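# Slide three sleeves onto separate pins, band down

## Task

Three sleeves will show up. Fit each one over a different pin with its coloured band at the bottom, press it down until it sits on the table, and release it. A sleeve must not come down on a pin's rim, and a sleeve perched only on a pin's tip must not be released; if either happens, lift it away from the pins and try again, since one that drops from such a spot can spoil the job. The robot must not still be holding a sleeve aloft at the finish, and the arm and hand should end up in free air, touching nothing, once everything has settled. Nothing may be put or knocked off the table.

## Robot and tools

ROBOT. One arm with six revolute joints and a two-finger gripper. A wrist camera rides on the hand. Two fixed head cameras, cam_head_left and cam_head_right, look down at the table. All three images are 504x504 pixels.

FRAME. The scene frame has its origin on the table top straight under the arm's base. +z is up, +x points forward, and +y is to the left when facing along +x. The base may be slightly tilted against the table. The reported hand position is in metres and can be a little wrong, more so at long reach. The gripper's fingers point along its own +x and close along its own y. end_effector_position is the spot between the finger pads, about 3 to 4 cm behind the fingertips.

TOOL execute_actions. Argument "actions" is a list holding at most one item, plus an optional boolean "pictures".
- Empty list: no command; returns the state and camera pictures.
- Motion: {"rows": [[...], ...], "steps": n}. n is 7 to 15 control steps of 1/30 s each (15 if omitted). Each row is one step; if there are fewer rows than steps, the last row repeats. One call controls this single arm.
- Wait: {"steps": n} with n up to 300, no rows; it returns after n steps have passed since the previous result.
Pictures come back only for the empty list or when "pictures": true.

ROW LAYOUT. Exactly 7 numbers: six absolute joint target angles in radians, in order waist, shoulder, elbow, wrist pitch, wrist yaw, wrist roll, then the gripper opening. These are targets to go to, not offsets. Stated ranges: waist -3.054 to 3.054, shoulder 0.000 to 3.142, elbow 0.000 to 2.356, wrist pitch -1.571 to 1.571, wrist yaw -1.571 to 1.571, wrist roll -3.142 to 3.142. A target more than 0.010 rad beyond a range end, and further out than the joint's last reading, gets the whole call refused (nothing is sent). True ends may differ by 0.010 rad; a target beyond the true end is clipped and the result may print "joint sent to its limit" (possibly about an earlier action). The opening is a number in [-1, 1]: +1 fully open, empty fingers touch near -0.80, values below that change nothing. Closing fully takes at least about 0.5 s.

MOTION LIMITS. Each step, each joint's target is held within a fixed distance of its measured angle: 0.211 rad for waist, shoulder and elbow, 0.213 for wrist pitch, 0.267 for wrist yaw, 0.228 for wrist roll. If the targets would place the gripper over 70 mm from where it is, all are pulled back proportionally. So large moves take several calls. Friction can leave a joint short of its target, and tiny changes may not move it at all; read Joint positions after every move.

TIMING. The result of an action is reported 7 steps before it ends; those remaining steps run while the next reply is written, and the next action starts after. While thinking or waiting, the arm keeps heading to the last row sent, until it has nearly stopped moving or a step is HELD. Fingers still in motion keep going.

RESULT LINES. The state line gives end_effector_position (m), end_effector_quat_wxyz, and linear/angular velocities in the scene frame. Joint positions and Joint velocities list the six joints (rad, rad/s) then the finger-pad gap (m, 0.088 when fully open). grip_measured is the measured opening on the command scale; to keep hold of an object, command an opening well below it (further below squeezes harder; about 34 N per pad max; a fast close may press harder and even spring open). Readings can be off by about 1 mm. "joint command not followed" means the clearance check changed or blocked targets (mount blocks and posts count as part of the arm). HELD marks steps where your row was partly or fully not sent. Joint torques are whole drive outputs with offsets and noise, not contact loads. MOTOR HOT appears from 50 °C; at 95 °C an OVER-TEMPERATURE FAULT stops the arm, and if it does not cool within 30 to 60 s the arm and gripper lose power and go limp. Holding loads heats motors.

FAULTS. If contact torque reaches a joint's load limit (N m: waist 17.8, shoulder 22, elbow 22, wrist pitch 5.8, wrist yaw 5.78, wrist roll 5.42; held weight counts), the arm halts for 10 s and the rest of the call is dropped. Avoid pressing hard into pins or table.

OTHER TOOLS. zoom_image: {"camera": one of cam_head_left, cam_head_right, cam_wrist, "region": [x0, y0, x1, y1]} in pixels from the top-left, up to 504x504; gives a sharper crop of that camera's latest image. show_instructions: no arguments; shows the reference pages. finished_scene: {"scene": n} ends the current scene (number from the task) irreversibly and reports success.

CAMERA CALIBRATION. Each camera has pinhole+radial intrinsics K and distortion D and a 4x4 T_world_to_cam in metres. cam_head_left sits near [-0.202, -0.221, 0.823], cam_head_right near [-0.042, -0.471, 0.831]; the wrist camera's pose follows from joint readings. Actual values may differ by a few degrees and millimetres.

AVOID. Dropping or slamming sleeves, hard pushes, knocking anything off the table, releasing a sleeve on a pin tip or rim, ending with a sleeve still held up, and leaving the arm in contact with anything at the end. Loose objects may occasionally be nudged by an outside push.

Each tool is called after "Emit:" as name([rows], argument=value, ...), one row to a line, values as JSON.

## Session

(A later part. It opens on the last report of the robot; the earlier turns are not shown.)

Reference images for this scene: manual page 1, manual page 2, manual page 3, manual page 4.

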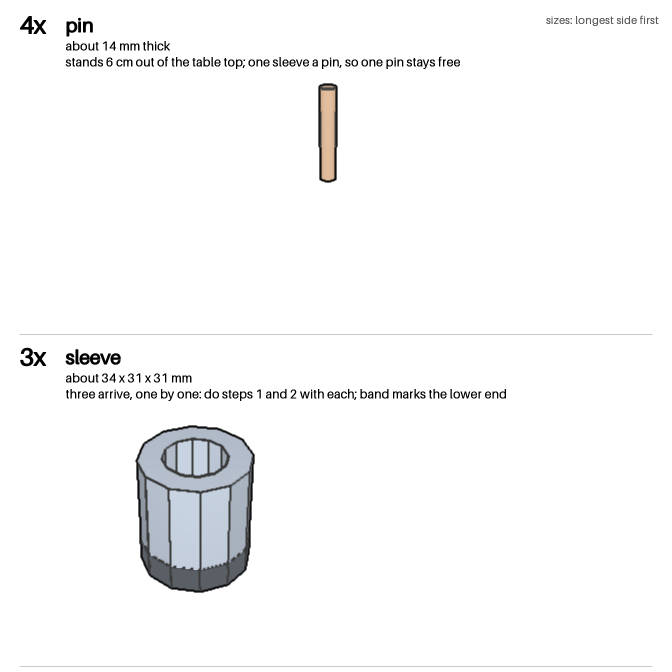

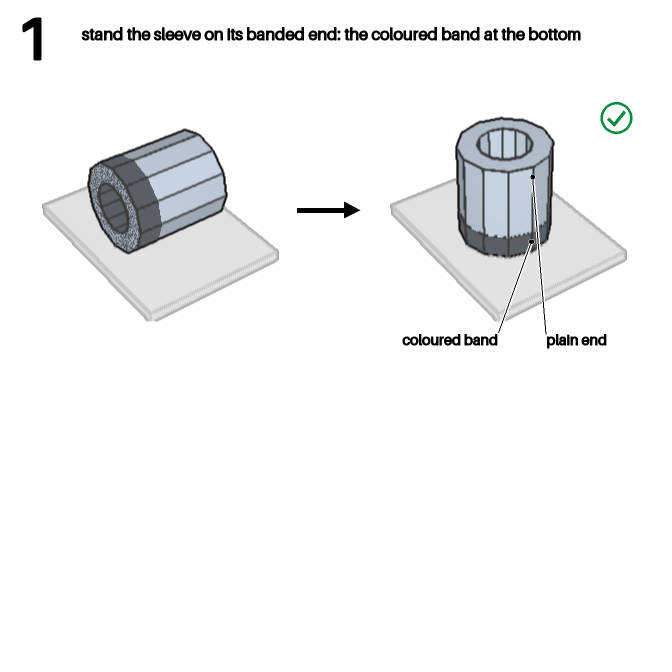

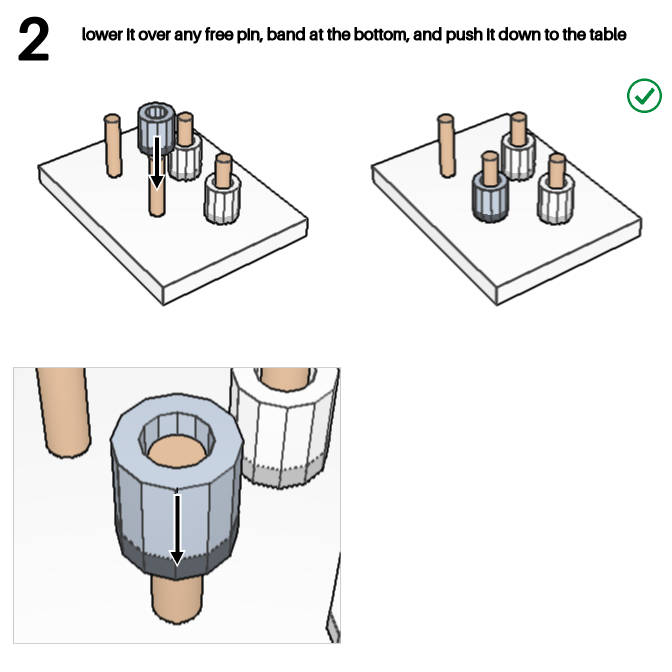

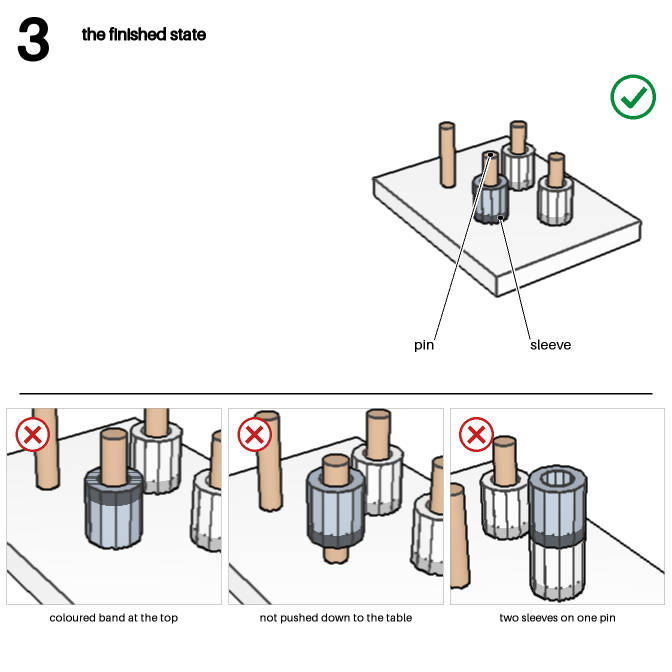

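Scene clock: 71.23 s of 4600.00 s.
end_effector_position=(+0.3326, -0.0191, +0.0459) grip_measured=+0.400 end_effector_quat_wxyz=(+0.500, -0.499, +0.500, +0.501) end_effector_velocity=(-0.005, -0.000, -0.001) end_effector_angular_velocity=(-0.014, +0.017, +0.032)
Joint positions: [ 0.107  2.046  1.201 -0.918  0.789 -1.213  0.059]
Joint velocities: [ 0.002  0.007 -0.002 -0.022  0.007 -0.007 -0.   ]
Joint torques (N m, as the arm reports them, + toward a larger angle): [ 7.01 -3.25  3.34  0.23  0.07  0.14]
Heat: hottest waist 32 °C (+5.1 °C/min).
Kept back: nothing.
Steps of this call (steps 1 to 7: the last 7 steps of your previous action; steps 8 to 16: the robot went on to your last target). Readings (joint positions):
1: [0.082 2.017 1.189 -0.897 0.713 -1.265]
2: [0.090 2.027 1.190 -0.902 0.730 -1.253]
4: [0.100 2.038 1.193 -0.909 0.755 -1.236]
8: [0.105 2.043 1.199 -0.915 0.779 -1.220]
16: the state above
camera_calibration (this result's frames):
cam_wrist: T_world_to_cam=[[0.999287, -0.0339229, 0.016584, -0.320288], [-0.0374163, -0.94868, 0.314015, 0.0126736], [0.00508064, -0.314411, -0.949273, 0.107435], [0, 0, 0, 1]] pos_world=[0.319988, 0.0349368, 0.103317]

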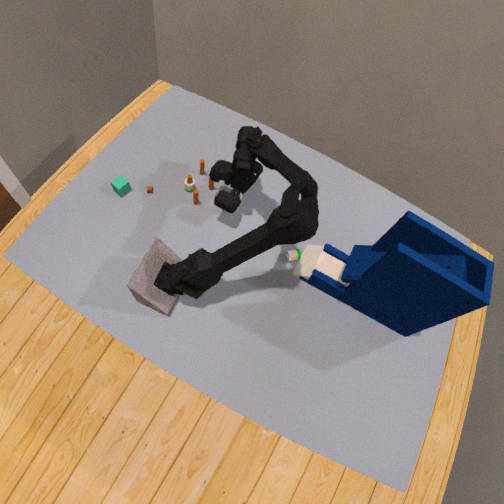

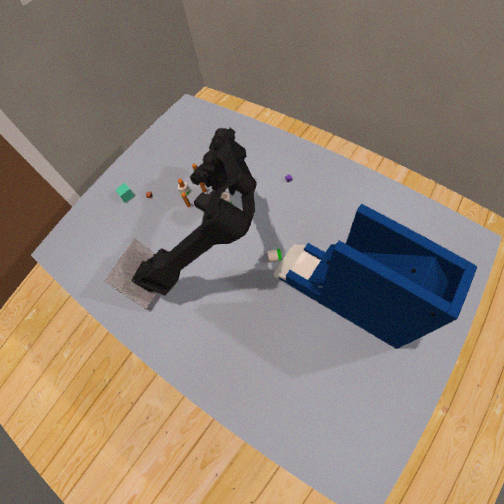

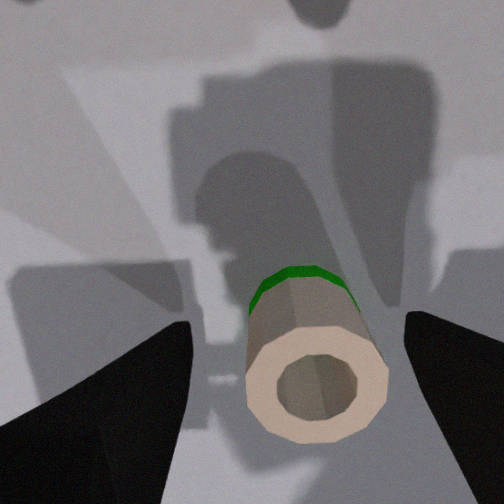

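Emit:
execute_actions([
  {"rows":[[0.110,2.064,1.214,-0.922,0.793,-1.208,0.3],[0.110,2.067,1.2175,-0.923,0.793,-1.207,0.2],[0.110,2.067,1.2175,-0.923,0.793,-1.207,0.1],[0.110,2.067,1.2175,-0.923,0.793,-1.207,0.0],[0.110,2.067,1.2175,-0.923,0.793,-1.207,-0.07],[0.110,2.067,1.2175,-0.923,0.793,-1.207,-0.13],[0.110,2.067,1.2175,-0.923,0.793,-1.207,-0.18],[0.110,2.067,1.2175,-0.923,0.793,-1.207,-0.23],[0.110,2.067,1.2175,-0.923,0.793,-1.207,-0.28],[0.110,2.067,1.2175,-0.923,0.793,-1.207,-0.33],[0.110,2.067,1.2175,-0.923,0.793,-1.207,-0.38]],"steps":15},
])

Emit:
execute_actions([
  {"rows":[[0.113,2.050,1.222,-0.930,0.788,-1.203,-0.38],[0.120,2.044,1.230,-0.947,0.786,-1.194,-0.38],[0.131,2.042,1.243,-0.972,0.784,-1.180,-0.38],[0.145,2.040,1.260,-1.004,0.781,-1.161,-0.38],[0.161,2.038,1.280,-1.040,0.777,-1.140,-0.38],[0.177,2.037,1.301,-1.078,0.773,-1.118,-0.38],[0.193,2.040,1.323,-1.116,0.769,-1.096,-0.38],[0.210,2.048,1.346,-1.154,0.765,-1.073,-0.38],[0.228,2.058,1.370,-1.190,0.760,-1.049,-0.38],[0.246,2.070,1.394,-1.222,0.754,-1.025,-0.38],[0.265,2.088,1.418,-1.248,0.748,-1.000,-0.38],[0.284,2.110,1.440,-1.262,0.742,-0.976,-0.38],[0.303,2.140,1.456,-1.266,0.735,-0.952,-0.38],[0.322,2.172,1.471,-1.266,0.728,-0.928,-0.38],[0.341,2.204,1.486,-1.264,0.721,-0.905,-0.38]],"steps":15},
])

Emit:
execute_actions([
  {"rows":[[0.360,2.236,1.500,-1.260,0.713,-0.882,-0.38],[0.378,2.266,1.513,-1.256,0.705,-0.860,-0.38],[0.393,2.290,1.523,-1.251,0.699,-0.841,-0.38],[0.403,2.306,1.529,-1.248,0.695,-0.829,-0.38],[0.407,2.312,1.531,-1.247,0.693,-0.824,-0.38]],"steps":15},
])

Emit:
execute_actions([
  {"steps":14},
], pictures=true)

Scene clock: 72.67 s of 4600.00 s.
end_effector_position=(+0.3337, -0.0180, +0.0459) grip_measured=-0.022 end_effector_quat_wxyz=(+0.499, -0.500, +0.500, +0.501) end_effector_velocity=(-0.001, +0.001, +0.000) end_effector_angular_velocity=(+0.005, +0.006, -0.000)
Joint positions: [ 0.109  2.053  1.208 -0.92   0.79  -1.211  0.038]
Joint velocities: [ 0.002  0.002  0.002 -0.007 -0.007  0.007 -0.087]
Joint torques (N m, as the arm reports them, + toward a larger angle): [ 6.86 -3.44  3.47  0.25  0.    0.11]
Heat: hottest waist 32 °C (+5.0 °C/min).
Steps of this call (steps 1 to 15: the robot went on to your last target; steps 16 to 35: nothing new was sent; steps 36 to 43: the first 8 steps of this action). Readings (joint positions):
36: [0.108 2.047 1.202 -0.919 0.790 -1.212]
37: [0.108 2.048 1.203 -0.919 0.790 -1.212]
39: [0.108 2.051 1.206 -0.919 0.790 -1.211]
43: the state above

Scene clock: 73.17 s of 4600.00 s.
end_effector_position=(+0.3339, -0.0179, +0.0682) grip_measured=-0.184 end_effector_quat_wxyz=(+0.495, -0.499, +0.503, +0.503) end_effector_velocity=(+0.011, +0.015, +0.198) end_effector_angular_velocity=(-0.003, -0.025, +0.047)
Joint positions: [ 0.156  2.054  1.275 -1.048  0.78  -1.138  0.03 ]
Joint velocities: [ 0.432 -0.007  0.54  -0.93  -0.095  0.52  -0.   ]
Joint torques (N m, as the arm reports them, + toward a larger angle): [ 7.38 -5.22  3.94  0.22 -0.22  0.08]
Heat: hottest waist 32 °C (+6.1 °C/min).
Steps of this call (steps 1 to 7: the last 7 steps of your previous action; steps 8 to 15: the first 8 steps of this action). Readings (joint positions):
8: [0.109 2.054 1.209 -0.921 0.790 -1.210]
9: [0.110 2.054 1.211 -0.926 0.790 -1.207]
11: [0.115 2.054 1.221 -0.949 0.790 -1.195]
15: the state above

Scene clock: 73.67 s of 4600.00 s.
end_effector_position=(+0.3321, +0.0687, +0.1163) grip_measured=-0.184 end_effector_quat_wxyz=(+0.495, -0.504, +0.497, +0.504) end_effector_velocity=(-0.044, +0.100, -0.016) end_effector_angular_velocity=(-0.088, +0.074, +0.104)
Joint positions: [ 0.397  2.282  1.502 -1.242  0.7   -0.853  0.03 ]
Joint velocities: [ 0.188  0.3    0.061 -0.051 -0.066  0.212  0.   ]
Joint torques (N m, as the arm reports them, + toward a larger angle): [ 6.36 -5.39  4.9   0.27 -0.06  0.09]
Heat: hottest waist 32 °C (+6.0 °C/min).
Steps of this call (steps 1 to 7: the last 7 steps of your previous action; steps 8 to 15: the first 8 steps of this action). Readings (joint positions):
8: [0.293 2.121 1.441 -1.229 0.742 -0.964]
9: [0.312 2.147 1.457 -1.234 0.735 -0.942]
11: [0.348 2.204 1.482 -1.238 0.720 -0.900]
15: the state above

Scene clock: 74.13 s of 4600.00 s.
end_effector_position=(+0.3340, +0.0738, +0.1179) grip_measured=-0.184 end_effector_quat_wxyz=(+0.501, -0.500, +0.500, +0.499) end_effector_velocity=(-0.002, +0.001, +0.000) end_effector_angular_velocity=(+0.002, +0.007, +0.014)
Joint positions: [ 0.405  2.297  1.521 -1.244  0.696 -0.828  0.03 ]
Joint velocities: [ 0.002  0.002  0.002 -0.007 -0.007 -0.007 -0.   ]
Joint torques (N m, as the arm reports them, + toward a larger angle): [ 7.2  -3.95  4.09  0.3  -0.23  0.09]
Heat: hottest waist 32 °C (+6.1 °C/min).
Kept back: nothing.
Steps of this call (steps 1 to 7: the last 7 steps of your previous action; steps 8 to 14: the robot went on to your last target). Readings (joint positions):
1: [0.402 2.289 1.505 -1.243 0.698 -0.847]
2: [0.404 2.294 1.507 -1.243 0.698 -0.842]
4: [0.405 2.296 1.513 -1.243 0.698 -0.836]
8: [0.405 2.296 1.520 -1.244 0.697 -0.831]
14: the state above
camera_calibration (this result's frames):
cam_wrist: T_world_to_cam=[[0.999078, -0.037557, 0.0208209, -0.31988], [-0.0422049, -0.948249, 0.31471, 0.0797184], [0.00792387, -0.315298, -0.94896, 0.203986], [0, 0, 0, 1]] pos_world=[0.321333, 0.127896, 0.175147]

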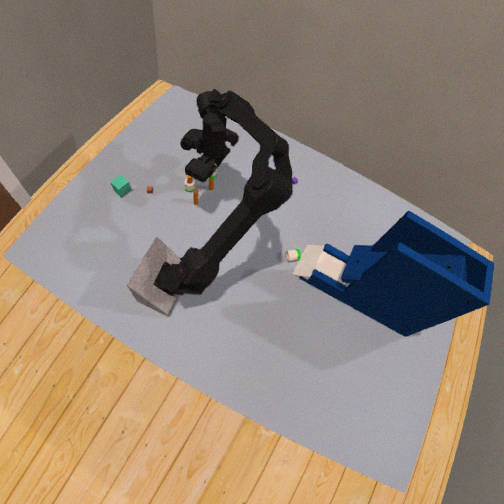

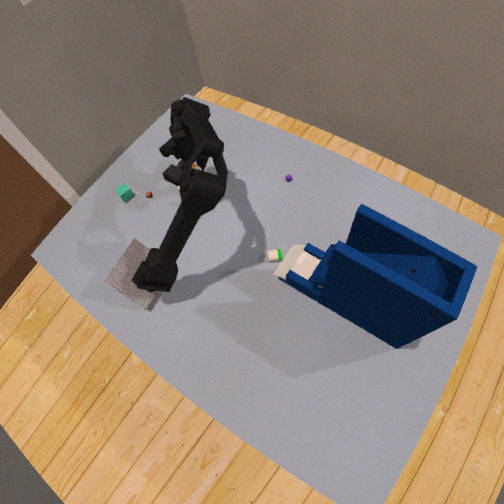

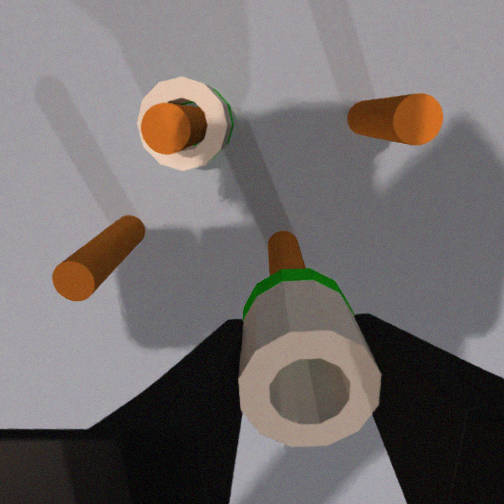

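Go to z=.110 and check.

Emit:
execute_actions([
  {"rows":[[0.396,2.300,1.505,-1.234,0.700,-0.838,-0.38],[0.390,2.295,1.496,-1.223,0.702,-0.844,-0.38],[0.385,2.290,1.488,-1.213,0.7037,-0.850,-0.38]],"steps":15},
])

Emit:
execute_actions([
  {"steps":12},
], pictures=true)

Emit:
zoom_image(camera="cam_wrist", region=[220, 210, 400, 460])

Scene clock: 74.63 s of 4600.00 s.
end_effector_position=(+0.3340, +0.0732, +0.1117) grip_measured=-0.184 end_effector_quat_wxyz=(+0.500, -0.499, +0.500, +0.501) end_effector_velocity=(-0.007, -0.011, -0.026) end_effector_angular_velocity=(-0.023, +0.051, +0.015)
Joint positions: [ 0.393  2.298  1.505 -1.222  0.699 -0.842  0.03 ]
Joint velocities: [-0.056 -0.002 -0.066  0.037  0.007 -0.037  0.   ]
Joint torques (N m, as the arm reports them, + toward a larger angle): [ 7.03 -5.88  2.01  0.63  0.07 -0.19]
Heat: hottest waist 32 °C (+6.0 °C/min).
Steps of this call (steps 1 to 7: the robot went on to your last target; steps 8 to 15: the first 8 steps of this action). Readings (joint positions):
8: [0.405 2.298 1.521 -1.244 0.696 -0.828]
9: [0.405 2.298 1.521 -1.243 0.696 -0.828]
11: [0.402 2.298 1.516 -1.231 0.696 -0.835]
15: the state above

Scene clock: 75.03 s of 4600.00 s.
end_effector_position=(+0.3339, +0.0730, +0.1100) grip_measured=-0.184 end_effector_quat_wxyz=(+0.499, -0.499, +0.500, +0.501) end_effector_velocity=(-0.002, -0.001, -0.000) end_effector_angular_velocity=(+0.002, +0.011, -0.004)
Joint positions: [ 0.39   2.298  1.5   -1.216  0.7   -0.846  0.03 ]
Joint velocities: [-0.002 -0.002 -0.002 -0.007 -0.007  0.007  0.   ]
Joint torques (N m, as the arm reports them, + toward a larger angle): [ 6.75 -6.03  1.95  0.67  0.02 -0.2 ]
Heat: hottest waist 32 °C (+6.1 °C/min).
Kept back: nothing.
Steps of this call (steps 1 to 7: the last 7 steps of your previous action; steps 8 to 12: the robot went on to your last target). Readings (joint positions):
1: [0.391 2.298 1.503 -1.220 0.699 -0.843]
2: [0.390 2.298 1.502 -1.219 0.700 -0.844]
4: [0.390 2.298 1.501 -1.218 0.700 -0.845]
8: [0.390 2.298 1.500 -1.217 0.700 -0.846]
12: the state above
camera_calibration (this result's frames):
cam_wrist: T_world_to_cam=[[0.999281, -0.0343261, 0.0161044, -0.319477], [-0.0376548, -0.94821, 0.315403, 0.0798218], [0.00444384, -0.315783, -0.948821, 0.197442], [0, 0, 0, 1]] pos_world=[0.321376, 0.12707, 0.167306]

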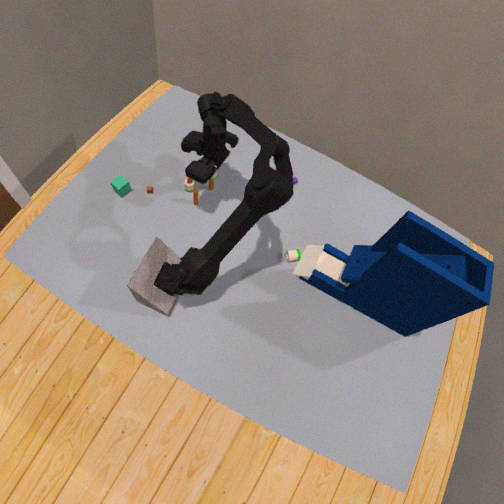

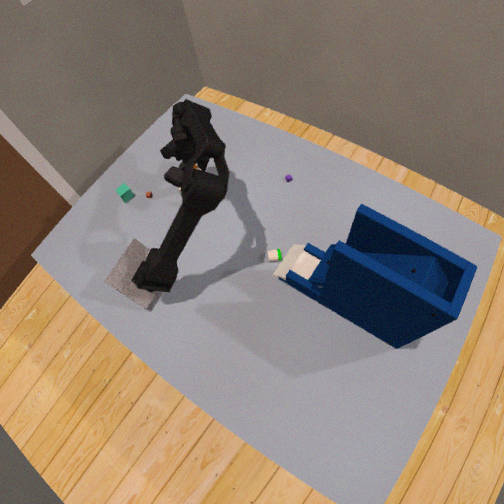

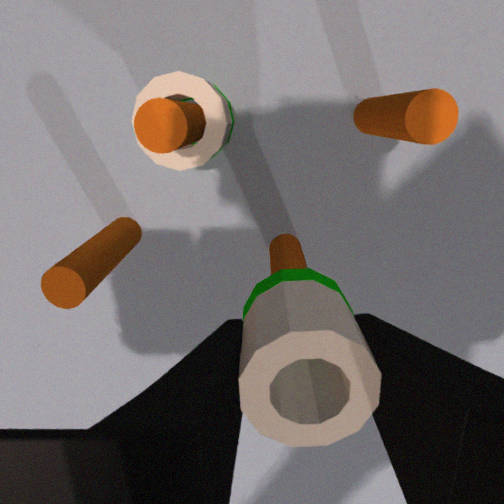

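Region (220, 210, 400, 460) of cam_wrist's 504x504 image, scaled by 2.016, with more detail than that image has; it fills the left 363 columns of this view, and the rest is white.

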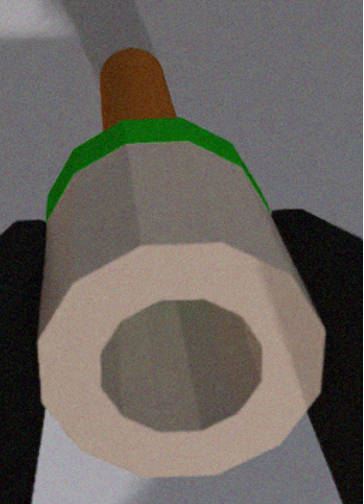

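Emit:
zoom_image(camera="cam_wrist", region=[20, 60, 272, 312])

Emit:
zoom_image(camera="cam_wrist", region=[240, 60, 492, 312])

Region (20, 60, 272, 312) of cam_wrist's 504x504 image, scaled by 2.000, with more detail than that image has.

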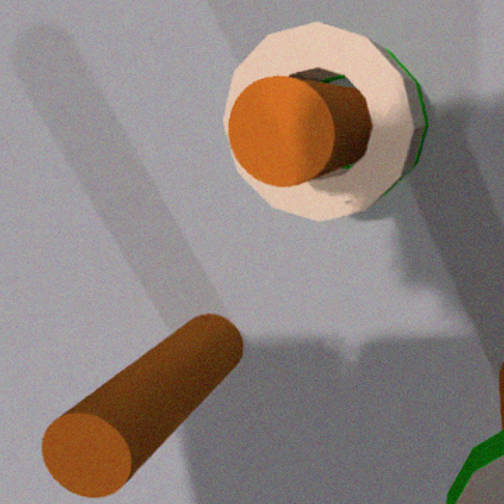

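Region (240, 60, 492, 312) of cam_wrist's 504x504 image, scaled by 2.000, with more detail than that image has.

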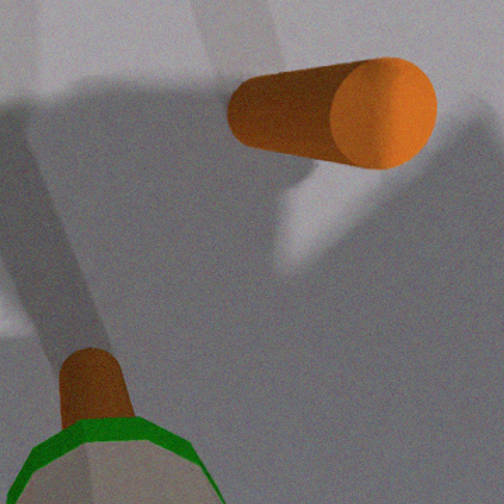

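Emit:
execute_actions([
  {"rows":[[0.382,2.310,1.487,-1.208,0.7045,-0.854,-0.38],[0.3805,2.314,1.486,-1.205,0.7045,-0.8555,-0.38]],"steps":15},
])

Emit:
execute_actions([
  {"rows":[[0.3788,2.314,1.483,-1.2006,0.7052,-0.8576,-0.38],[0.3771,2.314,1.480,-1.1962,0.7059,-0.8597,-0.38],[0.3754,2.314,1.477,-1.1918,0.7066,-0.8618,-0.38],[0.3737,2.314,1.4745,-1.1874,0.7073,-0.8639,-0.38],[0.372,2.314,1.4715,-1.183,0.708,-0.866,-0.38],[0.3703,2.314,1.4685,-1.1786,0.7087,-0.868,-0.38],[0.3686,2.314,1.4655,-1.1742,0.7094,-0.870,-0.38]],"steps":15},
])

Emit:
execute_actions([
  {"steps":10},
], pictures=true)

Scene clock: 77.87 s of 4600.00 s.
end_effector_position=(+0.3347, +0.0729, +0.1087) grip_measured=-0.184 end_effector_quat_wxyz=(+0.500, -0.499, +0.500, +0.501) end_effector_velocity=(-0.000, +0.000, -0.003) end_effector_angular_velocity=(+0.006, +0.009, +0.001)
Joint positions: [ 0.386  2.298  1.498 -1.209  0.701 -0.851  0.03 ]
Joint velocities: [-0.007  0.002 -0.002  0.007 -0.007 -0.007 -0.   ]
Joint torques (N m, as the arm reports them, + toward a larger angle): [ 6.73 -3.83  1.77  0.58 -0.01 -0.19]
Heat: hottest waist 33 °C (+6.0 °C/min).
Steps of this call (steps 1 to 15: the robot went on to your last target; steps 16 to 77: nothing new was sent; steps 78 to 85: the first 8 steps of this action). Readings (joint positions):
78: [0.390 2.297 1.499 -1.215 0.701 -0.847]
79: [0.389 2.297 1.499 -1.214 0.701 -0.848]
81: [0.388 2.297 1.498 -1.211 0.701 -0.849]
85: the state above

Scene clock: 78.37 s of 4600.00 s.
end_effector_position=(+0.3348, +0.0734, +0.1037) grip_measured=-0.184 end_effector_quat_wxyz=(+0.500, -0.499, +0.500, +0.501) end_effector_velocity=(-0.003, -0.005, -0.025) end_effector_angular_velocity=(-0.008, +0.031, -0.000)
Joint positions: [ 0.378  2.3    1.484 -1.187  0.705 -0.861  0.03 ]
Joint velocities: [-0.051  0.002 -0.061  0.066  0.007 -0.037  0.   ]
Joint torques (N m, as the arm reports them, + toward a larger angle): [ 6.89 -4.06  1.61  0.62  0.05 -0.19]
Heat: hottest waist 33 °C (+6.1 °C/min).
Steps of this call (steps 1 to 7: the last 7 steps of your previous action; steps 8 to 15: the first 8 steps of this action). Readings (joint positions):
8: [0.386 2.300 1.497 -1.207 0.701 -0.852]
9: [0.385 2.300 1.496 -1.206 0.702 -0.853]
11: [0.384 2.300 1.493 -1.200 0.703 -0.855]
15: the state above

Scene clock: 78.70 s of 4600.00 s.
end_effector_position=(+0.3348, +0.0733, +0.1012) grip_measured=-0.184 end_effector_quat_wxyz=(+0.500, -0.499, +0.500, +0.501) end_effector_velocity=(-0.005, +0.001, -0.001) end_effector_angular_velocity=(+0.011, +0.023, +0.014)
Joint positions: [ 0.374  2.301  1.478 -1.178  0.706 -0.866  0.03 ]
Joint velocities: [-0.002 -0.002 -0.007 -0.007 -0.022 -0.007 -0.   ]
Joint torques (N m, as the arm reports them, + toward a larger angle): [ 6.77 -3.99  1.45  0.62  0.02 -0.16]
Heat: hottest waist 33 °C (+6.0 °C/min).
Kept back: nothing.
Steps of this call (steps 1 to 7: the last 7 steps of your previous action; steps 8 to 10: the robot went on to your last target). Readings (joint positions):
1: [0.377 2.300 1.482 -1.185 0.705 -0.863]
2: [0.375 2.300 1.481 -1.183 0.706 -0.864]
4: [0.374 2.301 1.479 -1.181 0.706 -0.865]
8: [0.374 2.301 1.478 -1.178 0.706 -0.866]
10: the state above
camera_calibration (this result's frames):
cam_wrist: T_world_to_cam=[[0.999271, -0.0344683, 0.01644, -0.320286], [-0.0378899, -0.948589, 0.314234, 0.0831716], [0.00476367, -0.314628, -0.949203, 0.189023], [0, 0, 0, 1]] pos_world=[0.322303, 0.127328, 0.158551]

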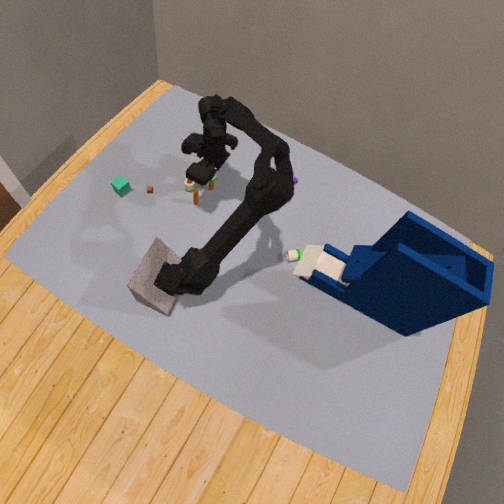

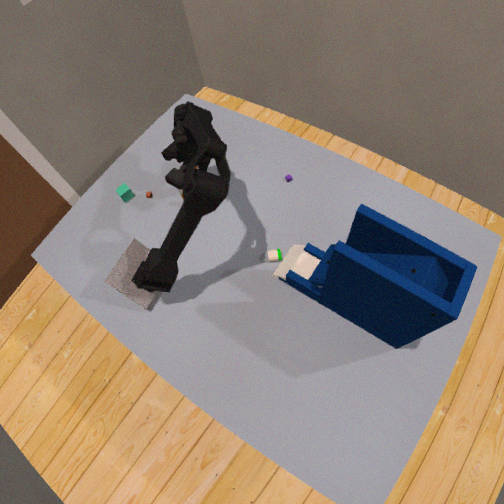

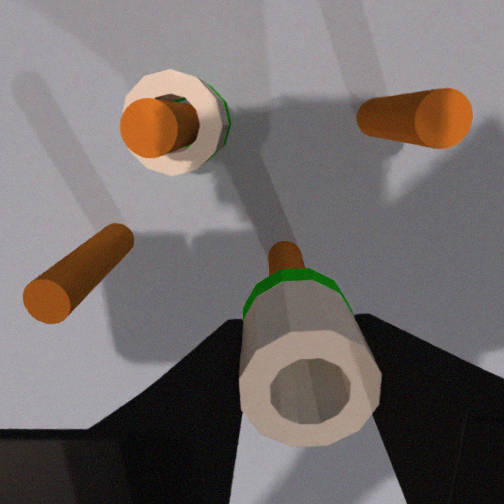

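Emit:
execute_actions([
  {"rows":[[0.3635,2.3145,1.4567,-1.161,0.7115,-0.876,-0.38],[0.3565,2.3152,1.445,-1.1436,0.7143,-0.8846,-0.38],[0.3494,2.316,1.434,-1.126,0.7171,-0.8934,-0.38],[0.3423,2.317,1.423,-1.1084,0.7199,-0.9022,-0.38],[0.3352,2.3182,1.4125,-1.0908,0.7227,-0.911,-0.38],[0.3281,2.3195,1.402,-1.0732,0.7255,-0.9198,-0.38],[0.321,2.321,1.3917,-1.0556,0.7283,-0.9286,-0.38],[0.3139,2.3224,1.3815,-1.038,0.731,-0.9375,-0.38],[0.3065,2.3244,1.372,-1.0202,0.7337,-0.9467,-0.38],[0.2991,2.3265,1.3627,-1.0024,0.7364,-0.9559,-0.38],[0.2917,2.3288,1.3534,-0.9846,0.7391,-0.9651,-0.38],[0.2852,2.3308,1.3453,-0.969,0.7415,-0.9731,-0.38],[0.2806,2.3322,1.3395,-0.958,0.7432,-0.9789,-0.38],[0.2769,2.3335,1.335,-0.949,0.7445,-0.9835,-0.38]],"steps":15},
])

Emit:
execute_actions([
  {"rows":[[0.2769,2.3335,1.335,-0.949,0.7445,-0.9835,-0.38],[0.2769,2.3335,1.335,-0.949,0.7445,-0.9835,-0.38],[0.2755,2.334,1.3334,-0.946,0.745,-0.985,-0.38],[0.2742,2.3345,1.3318,-0.943,0.7455,-0.9868,-0.38],[0.2729,2.335,1.3302,-0.940,0.746,-0.9884,-0.38],[0.2716,2.3354,1.3286,-0.9365,0.7464,-0.990,-0.38],[0.2703,2.3358,1.327,-0.9335,0.7468,-0.9917,-0.38],[0.269,2.3362,1.3253,-0.930,0.7473,-0.9933,-0.38],[0.2677,2.3367,1.3237,-0.927,0.7477,-0.995,-0.38]],"steps":15},
])

Emit:
execute_actions([
  {"steps":12},
], pictures=true)

Scene clock: 79.90 s of 4600.00 s.
end_effector_position=(+0.3350, +0.0738, +0.0832) grip_measured=-0.184 end_effector_quat_wxyz=(+0.500, -0.500, +0.499, +0.501) end_effector_velocity=(+0.002, -0.004, -0.114) end_effector_angular_velocity=(+0.007, +0.022, -0.013)
Joint positions: [ 0.343  2.304  1.426 -1.094  0.719 -0.907  0.03 ]
Joint velocities: [-0.217  0.037 -0.281  0.476  0.066 -0.242 -0.   ]
Joint torques (N m, as the arm reports them, + toward a larger angle): [ 6.72 -3.85  1.5   0.63  0.11 -0.18]
Heat: hottest waist 33 °C (+6.0 °C/min).
Steps of this call (steps 1 to 15: the robot went on to your last target; steps 16 to 28: nothing new was sent; steps 29 to 36: the first 8 steps of this action). Readings (joint positions):
29: [0.373 2.301 1.476 -1.175 0.707 -0.867]
30: [0.372 2.301 1.473 -1.169 0.707 -0.870]
32: [0.367 2.301 1.461 -1.151 0.712 -0.879]
36: the state above

Scene clock: 80.40 s of 4600.00 s.
end_effector_position=(+0.3346, +0.0734, +0.0486) grip_measured=-0.184 end_effector_quat_wxyz=(+0.500, -0.499, +0.500, +0.501) end_effector_velocity=(-0.001, -0.000, -0.017) end_effector_angular_velocity=(+0.009, -0.007, +0.016)
Joint positions: [ 0.28   2.321  1.343 -0.946  0.742 -0.983  0.03 ]
Joint velocities: [-0.032 -0.002 -0.056  0.095  0.007 -0.066 -0.   ]
Joint torques (N m, as the arm reports them, + toward a larger angle): [ 6.73 -3.9   1.2   0.61  0.02 -0.23]
Heat: hottest waist 33 °C (+6.1 °C/min).
Steps of this call (steps 1 to 7: the last 7 steps of your previous action; steps 8 to 15: the first 8 steps of this action). Readings (joint positions):
8: [0.290 2.318 1.359 -0.980 0.737 -0.965]
9: [0.287 2.320 1.356 -0.973 0.739 -0.969]
11: [0.283 2.321 1.350 -0.963 0.740 -0.974]
15: the state above

Scene clock: 80.80 s of 4600.00 s.
end_effector_position=(+0.3345, +0.0737, +0.0465) grip_measured=-0.184 end_effector_quat_wxyz=(+0.499, -0.500, +0.499, +0.502) end_effector_velocity=(-0.003, +0.000, -0.002) end_effector_angular_velocity=(+0.001, +0.013, -0.001)
Joint positions: [ 0.276  2.322  1.337 -0.934  0.744 -0.991  0.03 ]
Joint velocities: [-0.002  0.002 -0.002 -0.007 -0.007  0.007 -0.   ]
Joint torques (N m, as the arm reports them, + toward a larger angle): [ 6.51 -3.86  1.13  0.79  0.01 -0.14]
Heat: hottest waist 33 °C (+6.0 °C/min).
Kept back: nothing.
Steps of this call (steps 1 to 7: the last 7 steps of your previous action; steps 8 to 12: the robot went on to your last target). Readings (joint positions):
1: [0.279 2.321 1.341 -0.942 0.743 -0.985]
2: [0.277 2.321 1.340 -0.939 0.743 -0.986]
4: [0.276 2.322 1.338 -0.937 0.743 -0.989]
8: [0.276 2.322 1.337 -0.934 0.744 -0.990]
12: the state above
camera_calibration (this result's frames):
cam_wrist: T_world_to_cam=[[0.999342, -0.0314802, 0.018001, -0.319363], [-0.0355397, -0.948891, 0.313595, 0.099985], [0.00720894, -0.314029, -0.949386, 0.136337], [0, 0, 0, 1]] pos_world=[0.321723, 0.127635, 0.103831]

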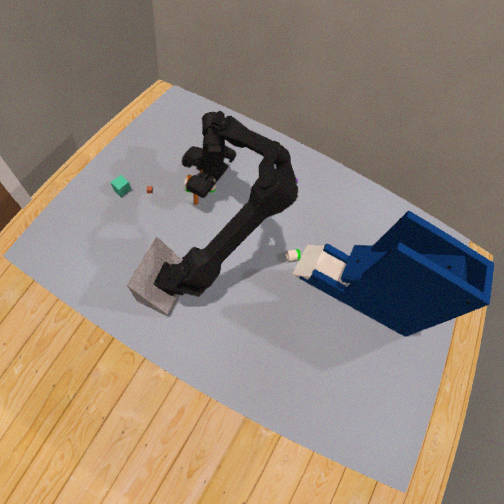

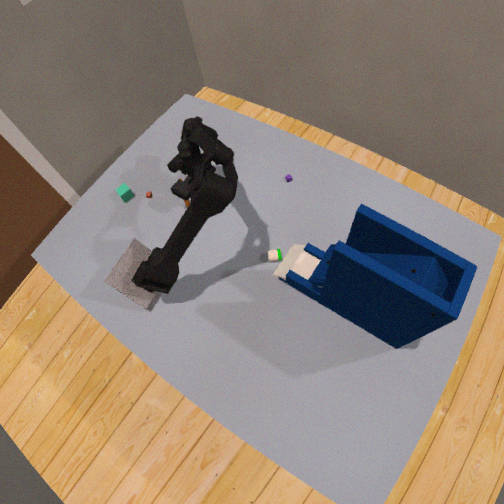

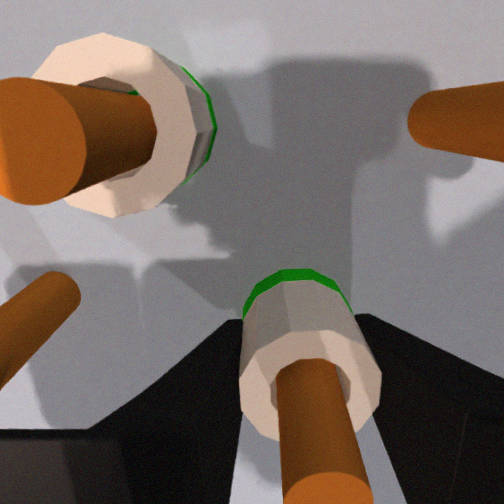

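Emit:
execute_actions([
  {"rows":[[0.272,2.335,1.329,-0.934,0.7465,-0.991,-0.3],[0.272,2.335,1.329,-0.934,0.7465,-0.991,-0.22],[0.272,2.335,1.329,-0.934,0.7465,-0.991,-0.16],[0.272,2.335,1.329,-0.934,0.7465,-0.991,-0.08],[0.272,2.335,1.329,-0.934,0.7465,-0.991,0.02],[0.272,2.335,1.329,-0.934,0.7465,-0.991,0.12],[0.278,2.318,1.345,-0.94,0.743,-0.986,0.2],[0.286,2.310,1.357,-0.960,0.740,-0.976,0.2],[0.298,2.306,1.372,-0.990,0.736,-0.962,0.2],[0.313,2.301,1.392,-1.027,0.731,-0.943,0.2],[0.329,2.296,1.414,-1.066,0.725,-0.930,0.2],[0.342,2.285,1.432,-1.100,0.720,-0.935,0.2],[0.350,2.265,1.440,-1.122,0.718,-0.960,0.2],[0.345,2.235,1.432,-1.125,0.722,-1.005,0.2],[0.330,2.200,1.410,-1.108,0.730,-1.060,0.2]],"steps":15},
])

Emit:
execute_actions([
  {"rows":[[0.312,2.160,1.384,-1.085,0.739,-1.122,0.2],[0.294,2.120,1.358,-1.062,0.749,-1.184,0.2],[0.275,2.080,1.332,-1.039,0.758,-1.246,0.25],[0.257,2.040,1.306,-1.016,0.768,-1.308,0.3],[0.239,2.000,1.280,-0.993,0.777,-1.370,0.35],[0.221,1.960,1.254,-0.970,0.787,-1.432,0.4],[0.202,1.920,1.228,-0.947,0.796,-1.494,0.4],[0.184,1.880,1.202,-0.924,0.806,-1.556,0.4],[0.166,1.840,1.176,-0.901,0.815,-1.618,0.4],[0.148,1.800,1.150,-0.878,0.825,-1.680,0.4],[0.129,1.760,1.124,-0.855,0.834,-1.742,0.4],[0.111,1.720,1.098,-0.832,0.844,-1.804,0.4],[0.093,1.680,1.072,-0.809,0.853,-1.866,0.4],[0.075,1.640,1.046,-0.786,0.863,-1.928,0.4],[0.056,1.600,1.020,-0.763,0.872,-1.990,0.4]],"steps":15},
])

Emit:
execute_actions([
  {"rows":[[0.038,1.560,0.994,-0.740,0.882,-2.052,0.4],[0.020,1.520,0.968,-0.717,0.891,-2.114,0.4],[0.002,1.480,0.942,-0.694,0.901,-2.176,0.4],[-0.017,1.440,0.916,-0.671,0.910,-2.238,0.4],[-0.035,1.400,0.890,-0.648,0.920,-2.300,0.4],[-0.053,1.360,0.864,-0.625,0.929,-2.362,0.4],[-0.071,1.320,0.838,-0.602,0.939,-2.424,0.4],[-0.090,1.280,0.812,-0.579,0.948,-2.486,0.4],[-0.108,1.240,0.786,-0.556,0.958,-2.548,0.4],[-0.126,1.200,0.760,-0.533,0.967,-2.610,0.4],[-0.144,1.160,0.734,-0.510,0.977,-2.672,0.4],[-0.163,1.120,0.708,-0.487,0.986,-2.734,0.4],[-0.181,1.080,0.682,-0.464,0.996,-2.796,0.4],[-0.199,1.042,0.655,-0.442,1.005,-2.858,0.4],[-0.217,1.007,0.629,-0.421,1.013,-2.917,0.4]],"steps":15},
])

Emit:
execute_actions([
  {"steps":24},
], pictures=true)

Scene clock: 83.10 s of 4600.00 s.
end_effector_position=(+0.3342, +0.0735, +0.0464) grip_measured=+0.006 end_effector_quat_wxyz=(+0.498, -0.501, +0.499, +0.502) end_effector_velocity=(-0.016, -0.015, +0.008) end_effector_angular_velocity=(-0.062, +0.072, +0.066)
Joint positions: [ 0.277  2.322  1.336 -0.935  0.745 -0.99   0.039]
Joint velocities: [ 0.012 -0.002  0.027 -0.168  0.007  0.037  0.08 ]
Joint torques (N m, as the arm reports them, + toward a larger angle): [ 7.78 -5.73  3.62  0.22 -0.13  0.11]
Heat: hottest waist 33 °C (+6.1 °C/min).
Steps of this call (steps 1 to 30: the robot went on to your last target; steps 31 to 61: nothing new was sent; steps 62 to 69: the first 8 steps of this action). Readings (joint positions):
62: [0.276 2.322 1.336 -0.933 0.744 -0.991]
63: [0.277 2.322 1.336 -0.933 0.744 -0.991]
65: [0.277 2.322 1.336 -0.933 0.745 -0.991]
69: the state above

Scene clock: 83.60 s of 4600.00 s.
end_effector_position=(+0.3511, +0.0007, +0.1048) grip_measured=+0.330 end_effector_quat_wxyz=(-0.491, +0.568, -0.409, -0.519) end_effector_velocity=(+0.012, -0.345, -0.014) end_effector_angular_velocity=(-0.076, -0.398, +0.321)
Joint positions: [ 0.251  2.018  1.299 -0.991  0.774 -1.335  0.055]
Joint velocities: [-0.598 -1.16  -0.691  0.579  0.271 -1.502  0.028]
Joint torques (N m, as the arm reports them, + toward a larger angle): [ 6.45 -5.09  1.17  0.64 -0.01 -0.16]
Heat: hottest waist 33 °C (+6.0 °C/min).
Steps of this call (steps 1 to 7: the last 7 steps of your previous action; steps 8 to 15: the first 8 steps of this action). Readings (joint positions):
8: [0.334 2.268 1.397 -1.072 0.728 -1.008]
9: [0.334 2.241 1.395 -1.074 0.728 -1.045]
11: [0.320 2.173 1.375 -1.056 0.739 -1.135]
15: the state above

Scene clock: 84.10 s of 4600.00 s.
end_effector_position=(+0.3087, -0.1521, +0.0926) grip_measured=+0.399 end_effector_quat_wxyz=(-0.435, +0.676, -0.373, -0.463) end_effector_velocity=(-0.169, -0.264, -0.032) end_effector_angular_velocity=(-0.617, -0.160, +0.179)
Joint positions: [-0.023  1.425  0.916 -0.66   0.913 -2.086  0.059]
Joint velocities: [-0.545 -1.209 -0.784  0.681  0.286 -1.516  0.   ]
Joint torques (N m, as the arm reports them, + toward a larger angle): [ 4.08 -3.2   1.5   0.89  0.03 -0.16]
Heat: hottest waist 33 °C (+5.1 °C/min).
Steps of this call (steps 1 to 7: the last 7 steps of your previous action; steps 8 to 15: the first 8 steps of this action). Readings (joint positions):
8: [0.105 1.707 1.097 -0.821 0.846 -1.735]
9: [0.087 1.667 1.071 -0.798 0.856 -1.785]
11: [0.050 1.586 1.020 -0.752 0.875 -1.886]
15: the state above

Scene clock: 84.90 s of 4600.00 s.
end_effector_position=(+0.2366, -0.2243, +0.0795) grip_measured=+0.400 end_effector_quat_wxyz=(-0.222, +0.770, -0.344, -0.489) end_effector_velocity=(-0.001, +0.002, -0.002) end_effector_angular_velocity=(-0.012, +0.019, +0.085)
Joint positions: [-0.212  1.015  0.642 -0.424  1.01  -2.904  0.059]
Joint velocities: [-0.007 -0.012 -0.012  0.007 -0.022 -0.095 -0.   ]
Joint torques (N m, as the arm reports them, + toward a larger angle): [ 2.33 -2.37  1.71  1.01  0.16 -0.15]
Heat: hottest waist 33 °C (+5.0 °C/min).
Kept back: nothing.
Steps of this call (steps 1 to 7: the last 7 steps of your previous action; steps 8 to 24: the robot went on to your last target). Readings (joint positions):
1: [-0.042 1.385 0.889 -0.637 0.922 -2.137]
2: [-0.060 1.345 0.863 -0.614 0.932 -2.188]
4: [-0.096 1.264 0.811 -0.568 0.951 -2.288]
8: [-0.167 1.111 0.711 -0.483 0.988 -2.488]
24: the state above
camera_calibration (this result's frames):
cam_wrist: T_world_to_cam=[[0.762619, 0.645719, 0.038196, -0.025226], [0.449033, -0.57098, 0.687278, -0.256145], [0.465597, -0.50698, -0.72539, -0.0947184], [0, 0, 0, 1]] pos_world=[0.178356, -0.177985, 0.108298]

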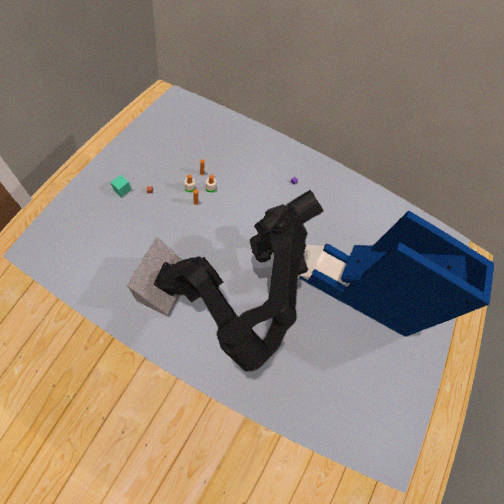

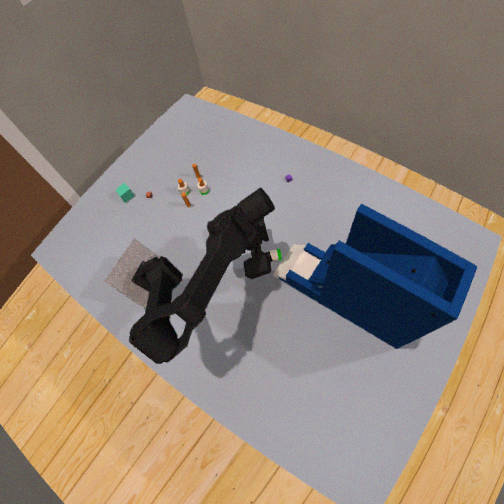

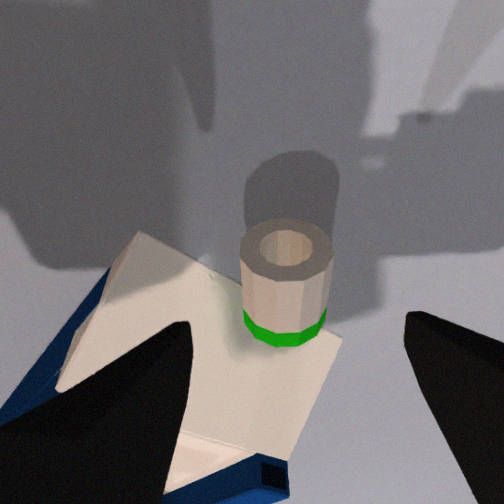

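Emit:
execute_actions([
  {"rows":[[-0.232,1.030,0.624,-0.398,1.000,-2.934,0.3],[-0.252,1.038,0.616,-0.363,0.986,-2.958,0.2],[-0.274,1.046,0.608,-0.325,0.970,-2.984,0.15],[-0.296,1.055,0.600,-0.287,0.954,-3.010,0.12],[-0.318,1.065,0.592,-0.250,0.937,-3.035,0.12],[-0.340,1.076,0.585,-0.213,0.920,-3.059,0.12],[-0.360,1.088,0.578,-0.178,0.903,-3.081,0.12],[-0.378,1.099,0.572,-0.148,0.889,-3.100,0.12],[-0.391,1.107,0.568,-0.126,0.878,-3.113,0.12]],"steps":15},
])

Emit:
execute_actions([
  {"steps":16},
], pictures=true)

Scene clock: 85.80 s of 4600.00 s.
end_effector_position=(+0.2433, -0.2307, +0.0588) grip_measured=+0.167 end_effector_quat_wxyz=(-0.218, +0.770, -0.343, -0.492) end_effector_velocity=(+0.034, -0.022, -0.133) end_effector_angular_velocity=(+0.037, +0.052, +0.062)
Joint positions: [-0.311  1.055  0.606 -0.255  0.94  -3.028  0.047]
Joint velocities: [-0.559  0.305 -0.203  0.901 -0.447 -0.593 -0.019]
Joint torques (N m, as the arm reports them, + toward a larger angle): [ 2.2  -1.27  1.71  1.03 -0.13 -0.19]
Heat: hottest waist 33 °C (+5.0 °C/min).
Steps of this call (steps 1 to 19: the robot went on to your last target; steps 20 to 27: the first 8 steps of this action). Readings (joint positions):
20: [-0.214 1.013 0.640 -0.420 1.010 -2.916]
21: [-0.219 1.014 0.638 -0.409 1.008 -2.924]
23: [-0.241 1.021 0.630 -0.369 0.992 -2.951]
27: the state above

Scene clock: 86.33 s of 4600.00 s.
end_effector_position=(+0.2472, -0.2350, +0.0412) grip_measured=+0.121 end_effector_quat_wxyz=(-0.216, +0.770, -0.341, -0.494) end_effector_velocity=(+0.002, +0.000, -0.001) end_effector_angular_velocity=(+0.003, -0.014, +0.012)
Joint positions: [-0.386  1.097  0.579 -0.131  0.882 -3.108  0.045]
Joint velocities: [-0.007 -0.002 -0.007  0.022 -0.022 -0.022 -0.001]
Joint torques (N m, as the arm reports them, + toward a larger angle): [ 2.45 -1.52  1.3   1.07 -0.12 -0.24]
Heat: hottest waist 33 °C (+5.1 °C/min).
Kept back: nothing.
Steps of this call (steps 1 to 7: the last 7 steps of your previous action; steps 8 to 16: the robot went on to your last target). Readings (joint positions):
1: [-0.329 1.066 0.600 -0.226 0.927 -3.047]
2: [-0.344 1.074 0.595 -0.203 0.916 -3.061]
4: [-0.364 1.087 0.587 -0.173 0.901 -3.081]
8: [-0.380 1.094 0.581 -0.143 0.888 -3.100]
16: the state above
camera_calibration (this result's frames):
cam_wrist: T_world_to_cam=[[0.754589, 0.655616, 0.0276179, -0.0201525], [0.464448, -0.563347, 0.683321, -0.242556], [0.463555, -0.5028, -0.729595, -0.13118], [0, 0, 0, 1]] pos_world=[0.188671, -0.189388, 0.0705918]

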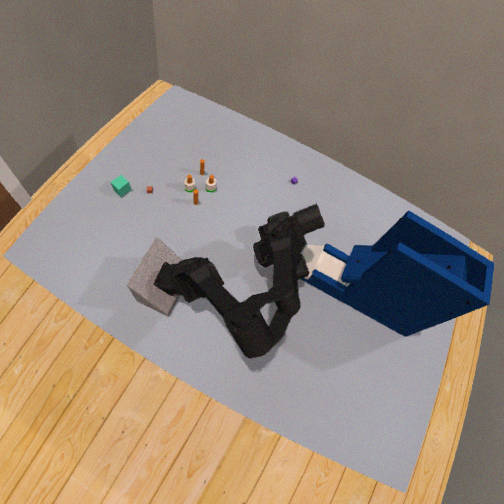

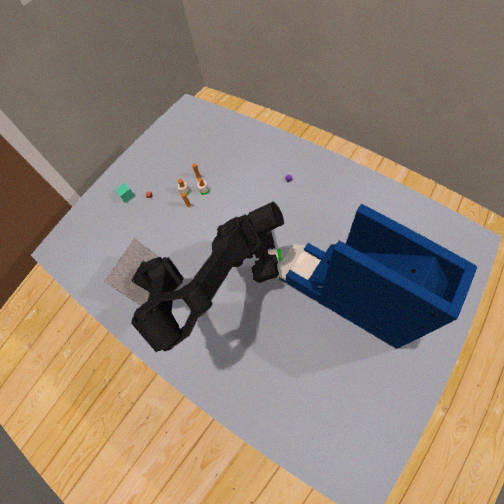

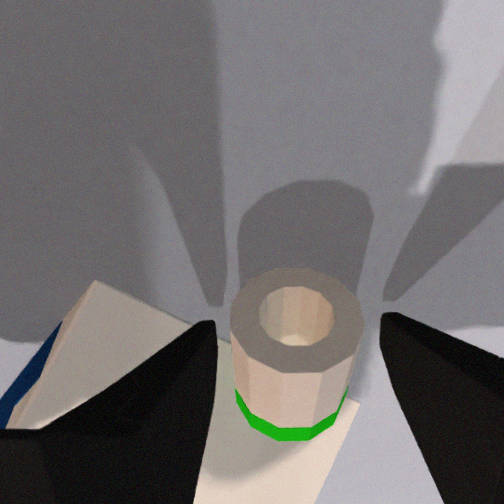

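Emit:
execute_actions([
  {"rows":[[-0.391,1.107,0.568,-0.126,0.878,-3.113,0.05],[-0.391,1.107,0.568,-0.126,0.878,-3.113,-0.02],[-0.391,1.107,0.568,-0.126,0.878,-3.113,-0.08],[-0.391,1.107,0.568,-0.126,0.878,-3.113,-0.13],[-0.391,1.107,0.568,-0.126,0.878,-3.113,-0.17],[-0.391,1.107,0.568,-0.126,0.878,-3.113,-0.21],[-0.391,1.107,0.568,-0.126,0.878,-3.113,-0.25],[-0.391,1.107,0.568,-0.126,0.878,-3.113,-0.3],[-0.391,1.107,0.568,-0.126,0.878,-3.113,-0.35],[-0.391,1.107,0.568,-0.126,0.878,-3.113,-0.4]],"steps":15},
])

Emit:
execute_actions([
  {"steps":9},
], pictures=true)

Scene clock: 87.07 s of 4600.00 s.
end_effector_position=(+0.2474, -0.2352, +0.0411) grip_measured=-0.150 end_effector_quat_wxyz=(-0.216, +0.770, -0.341, -0.494) end_effector_velocity=(-0.000, +0.002, -0.000) end_effector_angular_velocity=(+0.005, +0.001, +0.016)
Joint positions: [-0.387  1.097  0.579 -0.128  0.881 -3.11   0.032]
Joint velocities: [ 0.002 -0.002 -0.002 -0.007 -0.007 -0.007 -0.063]
Joint torques (N m, as the arm reports them, + toward a larger angle): [ 2.38 -1.62  1.56  1.04 -0.13 -0.17]
Heat: hottest waist 33 °C (+5.1 °C/min).
Steps of this call (steps 1 to 14: the robot went on to your last target; steps 15 to 22: the first 8 steps of this action). Readings (joint positions):
15: [-0.387 1.097 0.579 -0.129 0.881 -3.109]
16: [-0.387 1.097 0.579 -0.129 0.881 -3.109]
18: [-0.387 1.097 0.579 -0.129 0.881 -3.110]
22: the state above

Scene clock: 87.37 s of 4600.00 s.
end_effector_position=(+0.2474, -0.2351, +0.0411) grip_measured=-0.183 end_effector_quat_wxyz=(-0.216, +0.770, -0.341, -0.494) end_effector_velocity=(-0.001, +0.002, -0.001) end_effector_angular_velocity=(-0.004, +0.014, +0.014)
Joint positions: [-0.387  1.098  0.579 -0.128  0.881 -3.11   0.03 ]
Joint velocities: [ 0.002  0.002 -0.002 -0.007  0.007 -0.007  0.   ]
Joint torques (N m, as the arm reports them, + toward a larger angle): [ 2.38 -1.62  1.57  1.06 -0.11 -0.17]
Heat: hottest waist 33 °C (+5.1 °C/min).
Kept back: nothing.
Steps of this call (steps 1 to 7: the last 7 steps of your previous action; steps 8 to 9: the robot went on to your last target). Readings (joint positions):
1: [-0.387 1.097 0.579 -0.128 0.881 -3.110]
2: [-0.387 1.098 0.579 -0.128 0.881 -3.110]
4: [-0.387 1.098 0.579 -0.128 0.881 -3.110]
8: [-0.387 1.098 0.579 -0.128 0.881 -3.110]
9: the state above
camera_calibration (this result's frames):
cam_wrist: T_world_to_cam=[[0.754381, 0.655835, 0.0281135, -0.0201856], [0.464091, -0.563135, 0.683739, -0.242547], [0.464251, -0.502752, -0.729185, -0.131625], [0, 0, 0, 1]] pos_world=[0.188898, -0.189523, 0.0704272]

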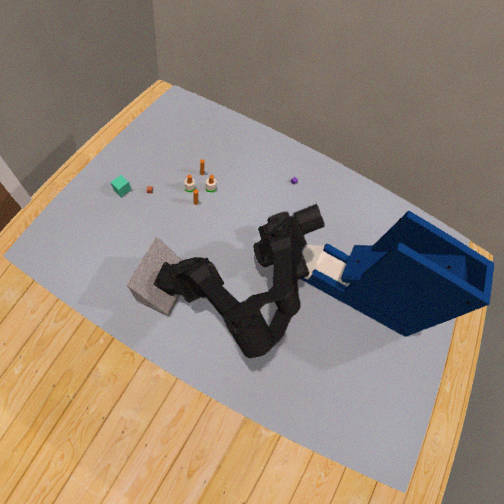

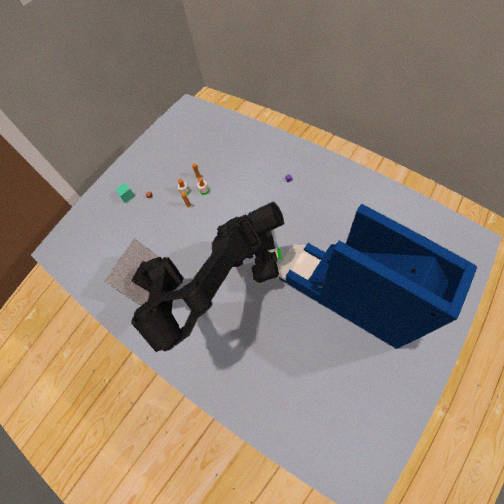

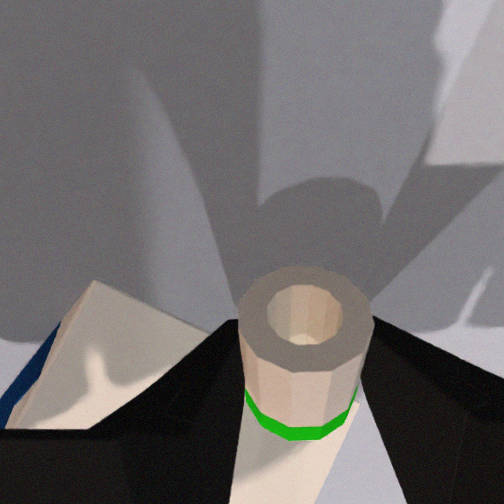

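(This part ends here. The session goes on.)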